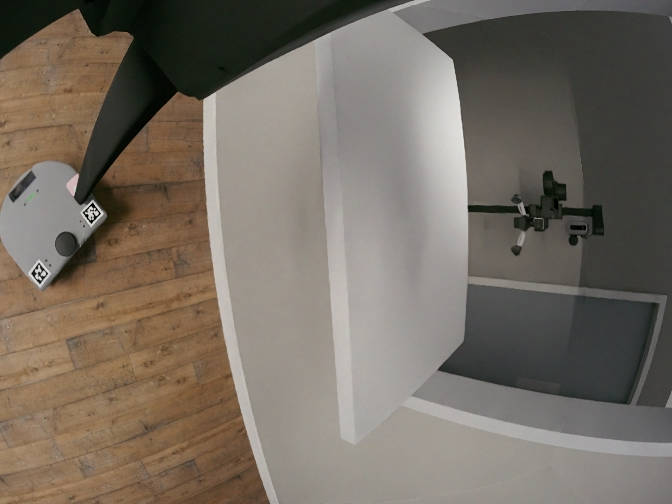

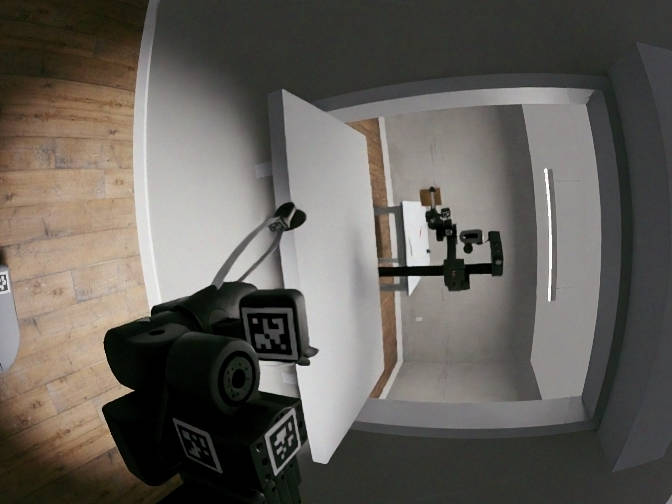

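Request:
execute_actions(
  actions=[
    {"r1":{"base":{"rotate_rad":2.52},"joints":{"head_pan_rad":-1.9,"head_tilt_rad":-0.3,"lift_m":0.93}},"r2":{"joints":{"lift_m":0.88}}},
  ],
  cameras=[],
)

Request:
execute_actions(
  actions=[
    {"r1":{"joints":{"arm_m":0.45,"lift_m":0.9}}},
  ],
  cameras=["r1_nav_camera","r2_wrist_camera","r2_head_camera"],
)

Scene clock: 76.07 s.
r1.base_odometry: x=+0.690 y=-1.080 heading=+1.775 (m, m, rad; r1's odometry frame)
r1.turned_by_wheels: +2.520 (rad since the last result)
r1.turned_by_imu: +2.532 (rad since the last result)
r1.base_tilt: forward=-1.8 right=+1.0 (deg)
r1.lidar_m: 2.26 2.65 1.13 1.04 3.17 2.30 2.21 0.89 0.65 0.62 0.64 0.87
r1.head_depth_mm: 657 677 702 731 740 545 - / 2338 2478 2648 2775 746 546 - / 2268 2396 2544 2684 751 549 - / 2163 2294 2475 2535 755 541 478 / 2074 2191 2311 2437 762 387 - / 2031 2100 1543 2379 765 382 - / 1961 2070 2146 2289 771 549 453
r1.base_status: done
r1.joint_positions: lift_m=+0.930 arm_m=+0.000 wrist_yaw_rad=-0.001 wrist_pitch_rad=-0.046 wrist_roll_rad=-0.018 gripper_m=+0.037 head_pan_rad=-1.893 head_tilt_rad=-0.310
r1.joint_status: all done
r1.on_its_own: gripper_m is held at +0.036, not at your +0.030, by its stall guard, which is not easing now
r1.motor_effort: left_wheel=-3(6) right_wheel=+2(7) lift_m=+35(50) arm_m=-3(3) wrist_yaw_rad=+0(1) wrist_pitch_rad=+13(12) wrist_roll_rad=+0(0) gripper_m=-19(19) head_pan_rad=-4(40) head_tilt_rad=+5(23) (%)
r1.hand_pose: x=-0.0216 y=-0.4001 z=+1.0330 quat_wxyz=(+0.714, +0.016, -0.700, -0.017) (m; r1's base frame)
r1.wrist_depth_mm: - - - - - - 490 / - - - - - - 496 / - - - - - - 498 / - - 127 126 148 - 495 / 506 514 129 128 128 548 471 / 363 385 132 131 130 379 379 / 279 267 137 135 265 287 291
r2.base_odometry: x=+1.068 y=+0.806 heading=-2.594 (m, m, rad; r2's odometry frame)
r2.turned_by_wheels: +0.000 (rad since the last result)
r2.turned_by_imu: +0.001 (rad since the last result)
r2.base_tilt: forward=-0.9 right=+2.7 (deg)
r2.lidar_m: 2.10 1.36 0.89 0.85 0.87 1.16 2.63 1.21 0.87 0.83 0.85 1.13
r2.head_depth_mm: - - - 994 793 1149 1282 / - - - 988 787 1117 1244 / - - - 979 746 1105 1200 / - - 3517 971 743 1051 - / - - 1253 962 708 1026 - / - 1522 3402 958 703 997 1108 / - - - 953 700 963 1086
r2.base_status: not commanded
r2.joint_positions: lift_m=+0.880 arm_m=+0.002 wrist_yaw_rad=+0.002 wrist_pitch_rad=-0.021 wrist_roll_rad=+0.016 gripper_m=+0.170 head_pan_rad=-1.693 head_tilt_rad=-0.395
r2.joint_status: all done
r2.motor_effort: left_wheel=-2(2) right_wheel=+2(2) lift_m=+26(45) arm_m=-1(0) wrist_yaw_rad=-2(3) wrist_pitch_rad=+9(9) wrist_roll_rad=+0(0) gripper_m=+0(0) head_pan_rad=-3(3) head_tilt_rad=-1(2) (%)
r2.hand_pose: x=-0.0210 y=-0.4023 z=+0.9896 quat_wxyz=(+0.702, +0.008, -0.713, -0.007) (m; r2's base frame)
r2.wrist_depth_mm: 515 - - - - - 612 / 522 - - - - - 609 / 546 - - - - - 598 / 552 628 757 795 841 874 601 / 396 425 409 416 424 447 446 / 368 600 607 616 616 639 635 / 600 609 625 625 646 662 667
pictures: none
No camera images: the call's "cameras" was empty. Leave "cameras" out to get every camera's image.

Scene clock: 80.57 s.
r1.base_odometry: x=+0.690 y=-1.080 heading=+1.775 (m, m, rad; r1's odometry frame)
r1.turned_by_wheels: +0.000 (rad since the last result)
r1.turned_by_imu: -0.001 (rad since the last result)
r1.base_tilt: forward=-1.8 right=+1.0 (deg)
r1.lidar_m: 2.27 2.63 1.13 1.04 3.17 2.29 2.21 0.89 0.65 0.62 0.64 0.88
r1.head_depth_mm: 656 678 701 727 740 546 - / 2317 2491 2622 2771 748 592 - / 2262 2420 2568 2691 794 - 836 / 2150 2289 2446 2578 - 532 788 / 2076 2184 2331 2435 719 554 479 / 2014 2089 1546 1268 692 555 465 / 1963 2068 2143 2344 765 558 444
r1.base_status: not commanded
r1.joint_positions: lift_m=+0.900 arm_m=+0.450 wrist_yaw_rad=-0.001 wrist_pitch_rad=-0.047 wrist_roll_rad=-0.018 gripper_m=+0.037 head_pan_rad=-1.893 head_tilt_rad=-0.310
r1.joint_status: all done
r1.on_its_own: gripper_m is held at +0.036, not at your +0.030, by its stall guard, which is not easing now
r1.motor_effort: left_wheel=-2(2) right_wheel=+2(2) lift_m=+35(32) arm_m=+2(4) wrist_yaw_rad=+0(0) wrist_pitch_rad=+12(13) wrist_roll_rad=+0(0) gripper_m=-19(20) head_pan_rad=-4(4) head_tilt_rad=+4(3) (%)
r1.hand_pose: x=-0.0216 y=-0.8496 z=+1.0029 quat_wxyz=(+0.714, +0.017, -0.700, -0.017) (m; r1's base frame)
r1.wrist_depth_mm: - - - - - - - / - - - - - - - / - - - 714 - - - / - - 128 125 149 - - / - - 130 128 128 - - / - - 133 132 130 312 310 / 236 221 137 135 216 236 241
r2.base_odometry: x=+1.068 y=+0.806 heading=-2.594 (m, m, rad; r2's odometry frame)
r2.turned_by_wheels: +0.000 (rad since the last result)
r2.turned_by_imu: +0.000 (rad since the last result)
r2.base_tilt: forward=-0.7 right=+2.9 (deg)
r2.lidar_m: 2.10 1.36 0.89 0.85 0.87 1.16 2.63 1.22 0.87 0.82 0.85 1.14
r2.head_depth_mm: - - - 995 794 1147 1286 / - - - 987 787 1116 1237 / - - - 982 749 1105 1199 / - - 3526 917 743 1053 - / - - 948 735 708 1025 - / - 1564 2626 956 703 1003 1112 / - - - 953 698 959 1087
r2.base_status: not commanded
r2.joint_positions: lift_m=+0.880 arm_m=+0.002 wrist_yaw_rad=+0.002 wrist_pitch_rad=-0.021 wrist_roll_rad=+0.016 gripper_m=+0.170 head_pan_rad=-1.693 head_tilt_rad=-0.395
r2.joint_status: not commanded
r2.motor_effort: left_wheel=-3(2) right_wheel=+2(2) lift_m=+26(27) arm_m=-1(1) wrist_yaw_rad=-2(2) wrist_pitch_rad=+8(9) wrist_roll_rad=+0(0) gripper_m=+0(1) head_pan_rad=-3(2) head_tilt_rad=-2(2) (%)
r2.hand_pose: x=-0.0210 y=-0.4023 z=+0.9896 quat_wxyz=(+0.702, +0.008, -0.713, -0.007) (m; r2's base frame)
r2.wrist_depth_mm: 515 - - - - - 609 / 533 - - - - - 596 / 535 - - 685 - - 591 / 556 633 767 454 857 839 610 / 390 429 404 415 427 440 443 / 359 595 606 621 619 634 638 / 605 612 619 640 640 664 655
pictures: r1_nav_camera (sideways: a quarter turn counterclockwise sets it upright), r2_head_camera (sideways: a quarter turn clockwise sets it upright), r2_wrist_camera
camera_calibration (this result's frames):
r1_nav_camera: T_world_to_cam=[[-0.0639181, -0.325967, 0.943218, -1.18441], [-0.93796, 0.342391, 0.054765, -0.0144202], [-0.340801, -0.881201, -0.327629, 0.385733], [0, 0, 0, 1]] pos_world=[0.042227, -0.0412337, 1.24433]
r2_head_camera: T_world_to_cam=[[0.0439881, 0.375893, -0.925618, 1.22448], [0.991628, -0.129023, -0.00527122, 0.00484635], [-0.121408, -0.917637, -0.378422, 0.454119], [0, 0, 0, 1]] pos_world=[-0.00353497, -0.0429337, 1.30528]
r2_wrist_camera: T_world_to_cam=[[-0.999809, -0.00520016, 0.0188657, -0.0435805], [-0.019454, 0.159598, -0.98699, 1.0774], [0.00212157, -0.987168, -0.159669, -0.0728933], [0, 0, 0, 1]] pos_world=[-0.0224578, -0.244135, 1.05256]
Images, in order (width x height): r1_nav_camera 672x504, r2_head_camera 896x504, r2_wrist_camera 644x364.

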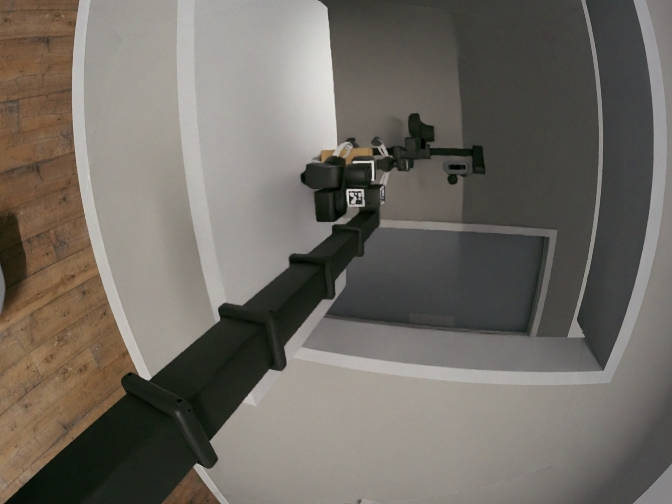

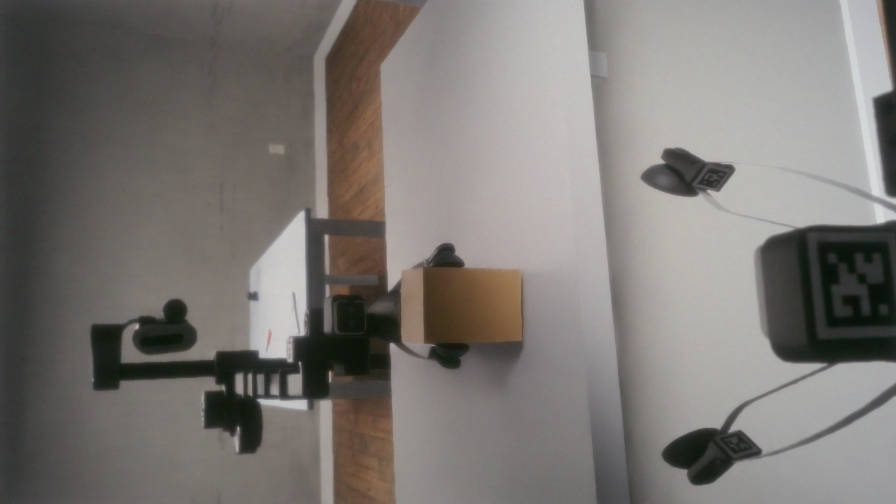

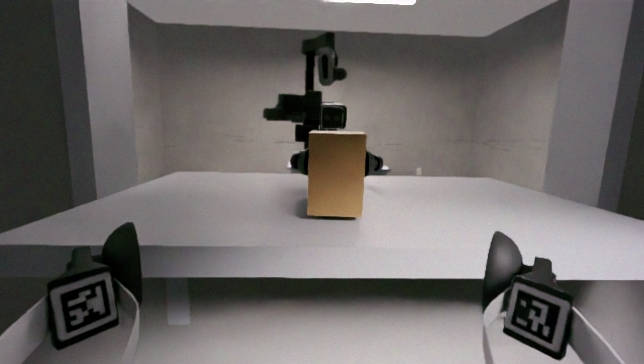

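Request:
execute_actions(
  actions=[
    {"r1":{"joints":{"lift_m":0.887}},"r2":{"base":{"translate_m":-0.02}}},
  ],
  cameras=[],
)

Request:
execute_actions(
  actions=[
    {"r1":{"joints":{"gripper_m":0.15}}},
  ],
  cameras=[],
)

Request:
execute_actions(
  actions=[
    {"r1":{"joints":{"arm_m":0.05,"head_pan_rad":-2.6,"head_tilt_rad":-0.1}},"r2":{"joints":{"arm_m":0.2}}},
  ],
  cameras=["r1_head_camera","r2_wrist_camera"],
)

Scene clock: 82.80 s.
r1.base_odometry: x=+0.690 y=-1.080 heading=+1.775 (m, m, rad; r1's odometry frame)
r1.turned_by_wheels: +0.000 (rad since the last result)
r1.turned_by_imu: +0.000 (rad since the last result)
r1.base_tilt: forward=-1.8 right=+1.0 (deg)
r1.lidar_m: 2.26 2.64 1.13 1.04 3.15 2.30 2.22 0.89 0.65 0.62 0.64 0.87
r1.head_depth_mm: 658 678 700 728 740 547 896 / 2354 2465 2620 2803 748 569 - / 2270 2422 2555 2721 794 - 829 / 2189 2289 2410 2527 - 531 791 / 2072 2172 2339 2432 687 552 479 / 2027 2111 2194 2303 690 554 464 / 1969 2069 2130 2288 771 558 444
r1.base_status: not commanded
r1.joint_positions: lift_m=+0.887 arm_m=+0.450 wrist_yaw_rad=-0.001 wrist_pitch_rad=-0.037 wrist_roll_rad=-0.018 gripper_m=+0.037 head_pan_rad=-1.893 head_tilt_rad=-0.310
r1.joint_status: all done
r1.on_its_own: gripper_m is held at +0.036, not at your +0.030, by its stall guard, which is not easing now
r1.motor_effort: left_wheel=-3(3) right_wheel=+3(2) lift_m=+34(37) arm_m=+2(2) wrist_yaw_rad=+0(0) wrist_pitch_rad=+10(12) wrist_roll_rad=+0(0) gripper_m=-19(20) head_pan_rad=-4(4) head_tilt_rad=+4(4) (%)
r1.hand_pose: x=-0.0216 y=-0.8499 z=+0.9924 quat_wxyz=(+0.714, +0.013, -0.700, -0.014) (m; r1's base frame)
r1.wrist_depth_mm: - - - - - - - / - - - - - - - / - - - 708 - - - / - - 127 125 144 - - / - - 130 128 127 - - / 281 - 132 131 130 291 294 / 221 207 137 135 203 222 225
r2.base_odometry: x=+1.085 y=+0.816 heading=-2.594 (m, m, rad; r2's odometry frame)
r2.turned_by_wheels: +0.000 (rad since the last result)
r2.turned_by_imu: +0.000 (rad since the last result)
r2.base_tilt: forward=-0.8 right=+2.8 (deg)
r2.lidar_m: 2.12 1.36 0.89 0.85 0.87 1.16 2.61 1.21 0.87 0.83 0.85 1.13
r2.head_depth_mm: - - - 996 793 1146 1284 / - - - 987 789 1114 1245 / - - - 977 748 1104 1196 / - - 3509 920 742 1056 - / - - 2651 731 708 1030 - / - - 1150 960 704 1000 1113 / - - - 953 700 966 1086
r2.base_status: done
r2.joint_positions: lift_m=+0.880 arm_m=+0.002 wrist_yaw_rad=+0.002 wrist_pitch_rad=-0.021 wrist_roll_rad=+0.016 gripper_m=+0.170 head_pan_rad=-1.693 head_tilt_rad=-0.395
r2.joint_status: not commanded
r2.motor_effort: left_wheel=-3(9) right_wheel=+2(5) lift_m=+26(27) arm_m=-1(0) wrist_yaw_rad=-2(2) wrist_pitch_rad=+8(9) wrist_roll_rad=+0(0) gripper_m=+0(1) head_pan_rad=-3(2) head_tilt_rad=-1(2) (%)
r2.hand_pose: x=-0.0210 y=-0.4023 z=+0.9896 quat_wxyz=(+0.702, +0.008, -0.713, -0.007) (m; r2's base frame)
r2.wrist_depth_mm: 518 - - - - - 577 / 528 - - - - - 593 / 545 - - 660 - - 607 / 556 632 776 461 825 861 602 / 392 437 408 416 429 440 444 / 360 605 602 611 624 628 639 / 619 633 631 628 639 647 651
pictures: none
No camera images: the call's "cameras" was empty. Leave "cameras" out to get every camera's image.

Scene clock: 84.43 s.
r1.base_odometry: x=+0.690 y=-1.080 heading=+1.775 (m, m, rad; r1's odometry frame)
r1.turned_by_wheels: +0.000 (rad since the last result)
r1.turned_by_imu: +0.000 (rad since the last result)
r1.base_tilt: forward=-1.8 right=+1.0 (deg)
r1.lidar_m: 2.25 2.64 1.13 1.04 3.17 2.30 2.21 0.89 0.65 0.62 0.64 0.87
r1.head_depth_mm: 656 678 703 730 742 546 891 / 2311 2489 2604 2784 747 569 - / 2291 2402 2563 2698 792 - 835 / 2176 2295 2430 2564 - 530 786 / 2083 2193 2303 2426 688 552 480 / 2003 2112 1565 2298 691 558 465 / 1972 2069 2125 2292 769 559 443
r1.base_status: not commanded
r1.joint_positions: lift_m=+0.887 arm_m=+0.450 wrist_yaw_rad=-0.001 wrist_pitch_rad=-0.024 wrist_roll_rad=-0.018 gripper_m=+0.150 head_pan_rad=-1.893 head_tilt_rad=-0.310
r1.joint_status: all done
r1.motor_effort: left_wheel=-2(2) right_wheel=+2(3) lift_m=+33(34) arm_m=+2(2) wrist_yaw_rad=+0(1) wrist_pitch_rad=+6(10) wrist_roll_rad=+0(0) gripper_m=-1(81) head_pan_rad=-4(4) head_tilt_rad=+4(4) (%)
r1.hand_pose: x=-0.0216 y=-0.8503 z=+0.9956 quat_wxyz=(+0.714, +0.009, -0.700, -0.009) (m; r1's base frame)
r1.wrist_depth_mm: - - - 959 - - - / - - - - - - - / - - - 734 - - - / - - 131 128 - - - / - - 133 130 - - - / - 292 137 134 266 - 304 / 203 223 141 138 209 219 231
r2.base_odometry: x=+1.085 y=+0.816 heading=-2.594 (m, m, rad; r2's odometry frame)
r2.turned_by_wheels: +0.000 (rad since the last result)
r2.turned_by_imu: +0.000 (rad since the last result)
r2.base_tilt: forward=-0.7 right=+2.8 (deg)
r2.lidar_m: 2.11 1.37 0.89 0.85 0.87 1.16 2.61 1.22 0.87 0.82 0.85 1.14
r2.head_depth_mm: - - - 993 794 1149 1282 / - - - 987 788 1116 1243 / - - - 981 746 1102 1203 / - - 3510 914 744 1053 - / - - 2644 731 708 1025 - / - - 1147 906 705 1000 1111 / - - - 952 700 965 1088
r2.base_status: not commanded
r2.joint_positions: lift_m=+0.880 arm_m=+0.002 wrist_yaw_rad=+0.002 wrist_pitch_rad=-0.021 wrist_roll_rad=+0.016 gripper_m=+0.170 head_pan_rad=-1.693 head_tilt_rad=-0.395
r2.joint_status: not commanded
r2.motor_effort: left_wheel=-4(3) right_wheel=+2(2) lift_m=+26(26) arm_m=+0(1) wrist_yaw_rad=-2(2) wrist_pitch_rad=+8(8) wrist_roll_rad=+0(1) gripper_m=+0(0) head_pan_rad=-3(3) head_tilt_rad=-1(1) (%)
r2.hand_pose: x=-0.0210 y=-0.4023 z=+0.9896 quat_wxyz=(+0.702, +0.008, -0.713, -0.007) (m; r2's base frame)
r2.wrist_depth_mm: 522 - - - - - 590 / 527 - - - - - 593 / 541 - - 675 - - 598 / 564 645 761 453 837 844 607 / 394 426 405 417 430 444 449 / 368 611 605 632 627 637 642 / 610 613 633 617 643 646 653
pictures: none
No camera images: the call's "cameras" was empty. Leave "cameras" out to get every camera's image.

Scene clock: 88.57 s.
r1.base_odometry: x=+0.690 y=-1.080 heading=+1.775 (m, m, rad; r1's odometry frame)
r1.turned_by_wheels: +0.000 (rad since the last result)
r1.turned_by_imu: -0.001 (rad since the last result)
r1.base_tilt: forward=-1.8 right=+1.0 (deg)
r1.lidar_m: 2.26 2.65 1.13 1.04 3.18 2.30 2.21 0.89 0.65 0.62 0.64 0.87
r1.head_depth_mm: 1908 1966 2007 2060 2108 2161 1756 / 1472 1512 1556 1620 1683 1733 1685 / 1201 1222 1253 1285 1313 1358 1389 / 1004 1024 1042 1068 1095 1118 1144 / 867 880 898 911 932 949 967 / 763 776 785 796 811 825 567 / 680 690 696 696 712 720 548
r1.base_status: not commanded
r1.joint_positions: lift_m=+0.887 arm_m=+0.050 wrist_yaw_rad=-0.001 wrist_pitch_rad=-0.023 wrist_roll_rad=-0.018 gripper_m=+0.150 head_pan_rad=-2.593 head_tilt_rad=-0.112
r1.joint_status: all done
r1.motor_effort: left_wheel=-2(2) right_wheel=+2(2) lift_m=+33(33) arm_m=-3(3) wrist_yaw_rad=+0(1) wrist_pitch_rad=+6(6) wrist_roll_rad=+0(0) gripper_m=-1(1) head_pan_rad=-4(39) head_tilt_rad=+4(17) (%)
r1.hand_pose: x=-0.0216 y=-0.4508 z=+0.9959 quat_wxyz=(+0.714, +0.008, -0.700, -0.009) (m; r1's base frame)
r1.wrist_depth_mm: - - - - - - - / - - - - - - - / - - - 927 - - - / - - - 541 - - - / 427 471 437 438 443 493 458 / 313 297 297 302 304 - 309 / 206 224 228 229 231 222 234
r2.base_odometry: x=+1.085 y=+0.816 heading=-2.594 (m, m, rad; r2's odometry frame)
r2.turned_by_wheels: +0.000 (rad since the last result)
r2.turned_by_imu: +0.000 (rad since the last result)
r2.base_tilt: forward=-0.9 right=+2.9 (deg)
r2.lidar_m: 2.12 1.37 0.89 0.85 0.87 1.16 2.61 1.22 0.87 0.83 0.85 1.13
r2.head_depth_mm: - - - 990 792 1123 - / - - - 984 752 - 1266 / - - - 978 783 - 1225 / - - 3474 970 - - 1185 / - - 2971 732 - - 1149 / - 1566 2588 958 704 1003 1113 / - - - 949 700 983 1082
r2.base_status: not commanded
r2.joint_positions: lift_m=+0.880 arm_m=+0.200 wrist_yaw_rad=+0.001 wrist_pitch_rad=-0.021 wrist_roll_rad=+0.016 gripper_m=+0.170 head_pan_rad=-1.693 head_tilt_rad=-0.395
r2.joint_status: all done
r2.motor_effort: left_wheel=-3(3) right_wheel=+2(2) lift_m=+26(26) arm_m=+3(3) wrist_yaw_rad=-2(2) wrist_pitch_rad=+9(8) wrist_roll_rad=+0(0) gripper_m=+0(0) head_pan_rad=-3(2) head_tilt_rad=-2(1) (%)
r2.hand_pose: x=-0.0212 y=-0.6003 z=+0.9896 quat_wxyz=(+0.702, +0.008, -0.713, -0.008) (m; r2's base frame)
r2.wrist_depth_mm: - - - - - - - / - - - - - - - / - - - 865 - - - / 516 - - 258 - - - / 391 435 398 262 423 434 448 / 286 271 276 267 284 287 297 / 188 207 208 212 216 207 227
pictures: r1_head_camera (sideways: a quarter turn clockwise sets it upright), r2_wrist_camera
camera_calibration (this result's frames):
r1_head_camera: T_world_to_cam=[[0.106824, 0.0688478, -0.991891, 1.30812], [0.540601, -0.841279, -0.00017263, -0.000460279], [-0.834469, -0.536199, -0.127088, 0.126143], [0, 0, 0, 1]] pos_world=[-0.0342263, -0.0228103, 1.31354]
r2_wrist_camera: T_world_to_cam=[[-0.999813, -0.00415079, 0.0188658, -0.0442486], [-0.0192865, 0.159612, -0.986991, 1.10901], [0.00108557, -0.987171, -0.159663, -0.268378], [0, 0, 0, 1]] pos_world=[-0.0225601, -0.44213, 1.05256]
Images, in order (width x height): r1_head_camera 896x504, r2_wrist_camera 644x364.

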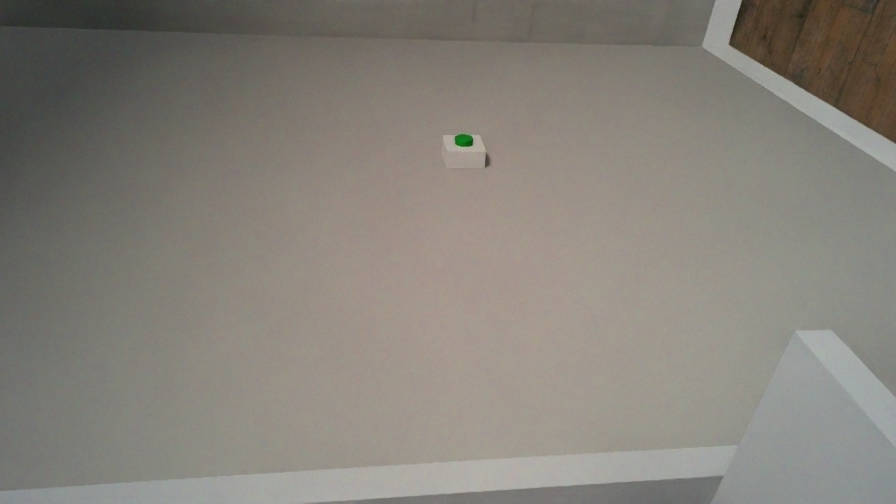

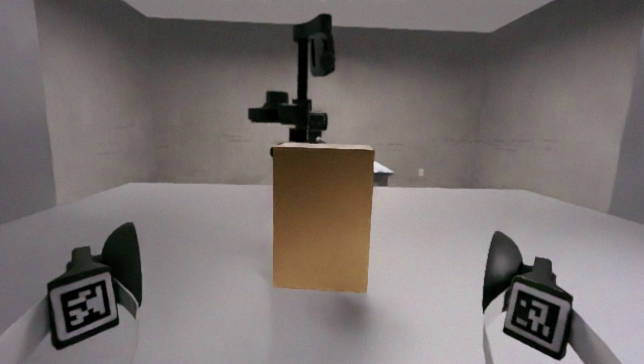

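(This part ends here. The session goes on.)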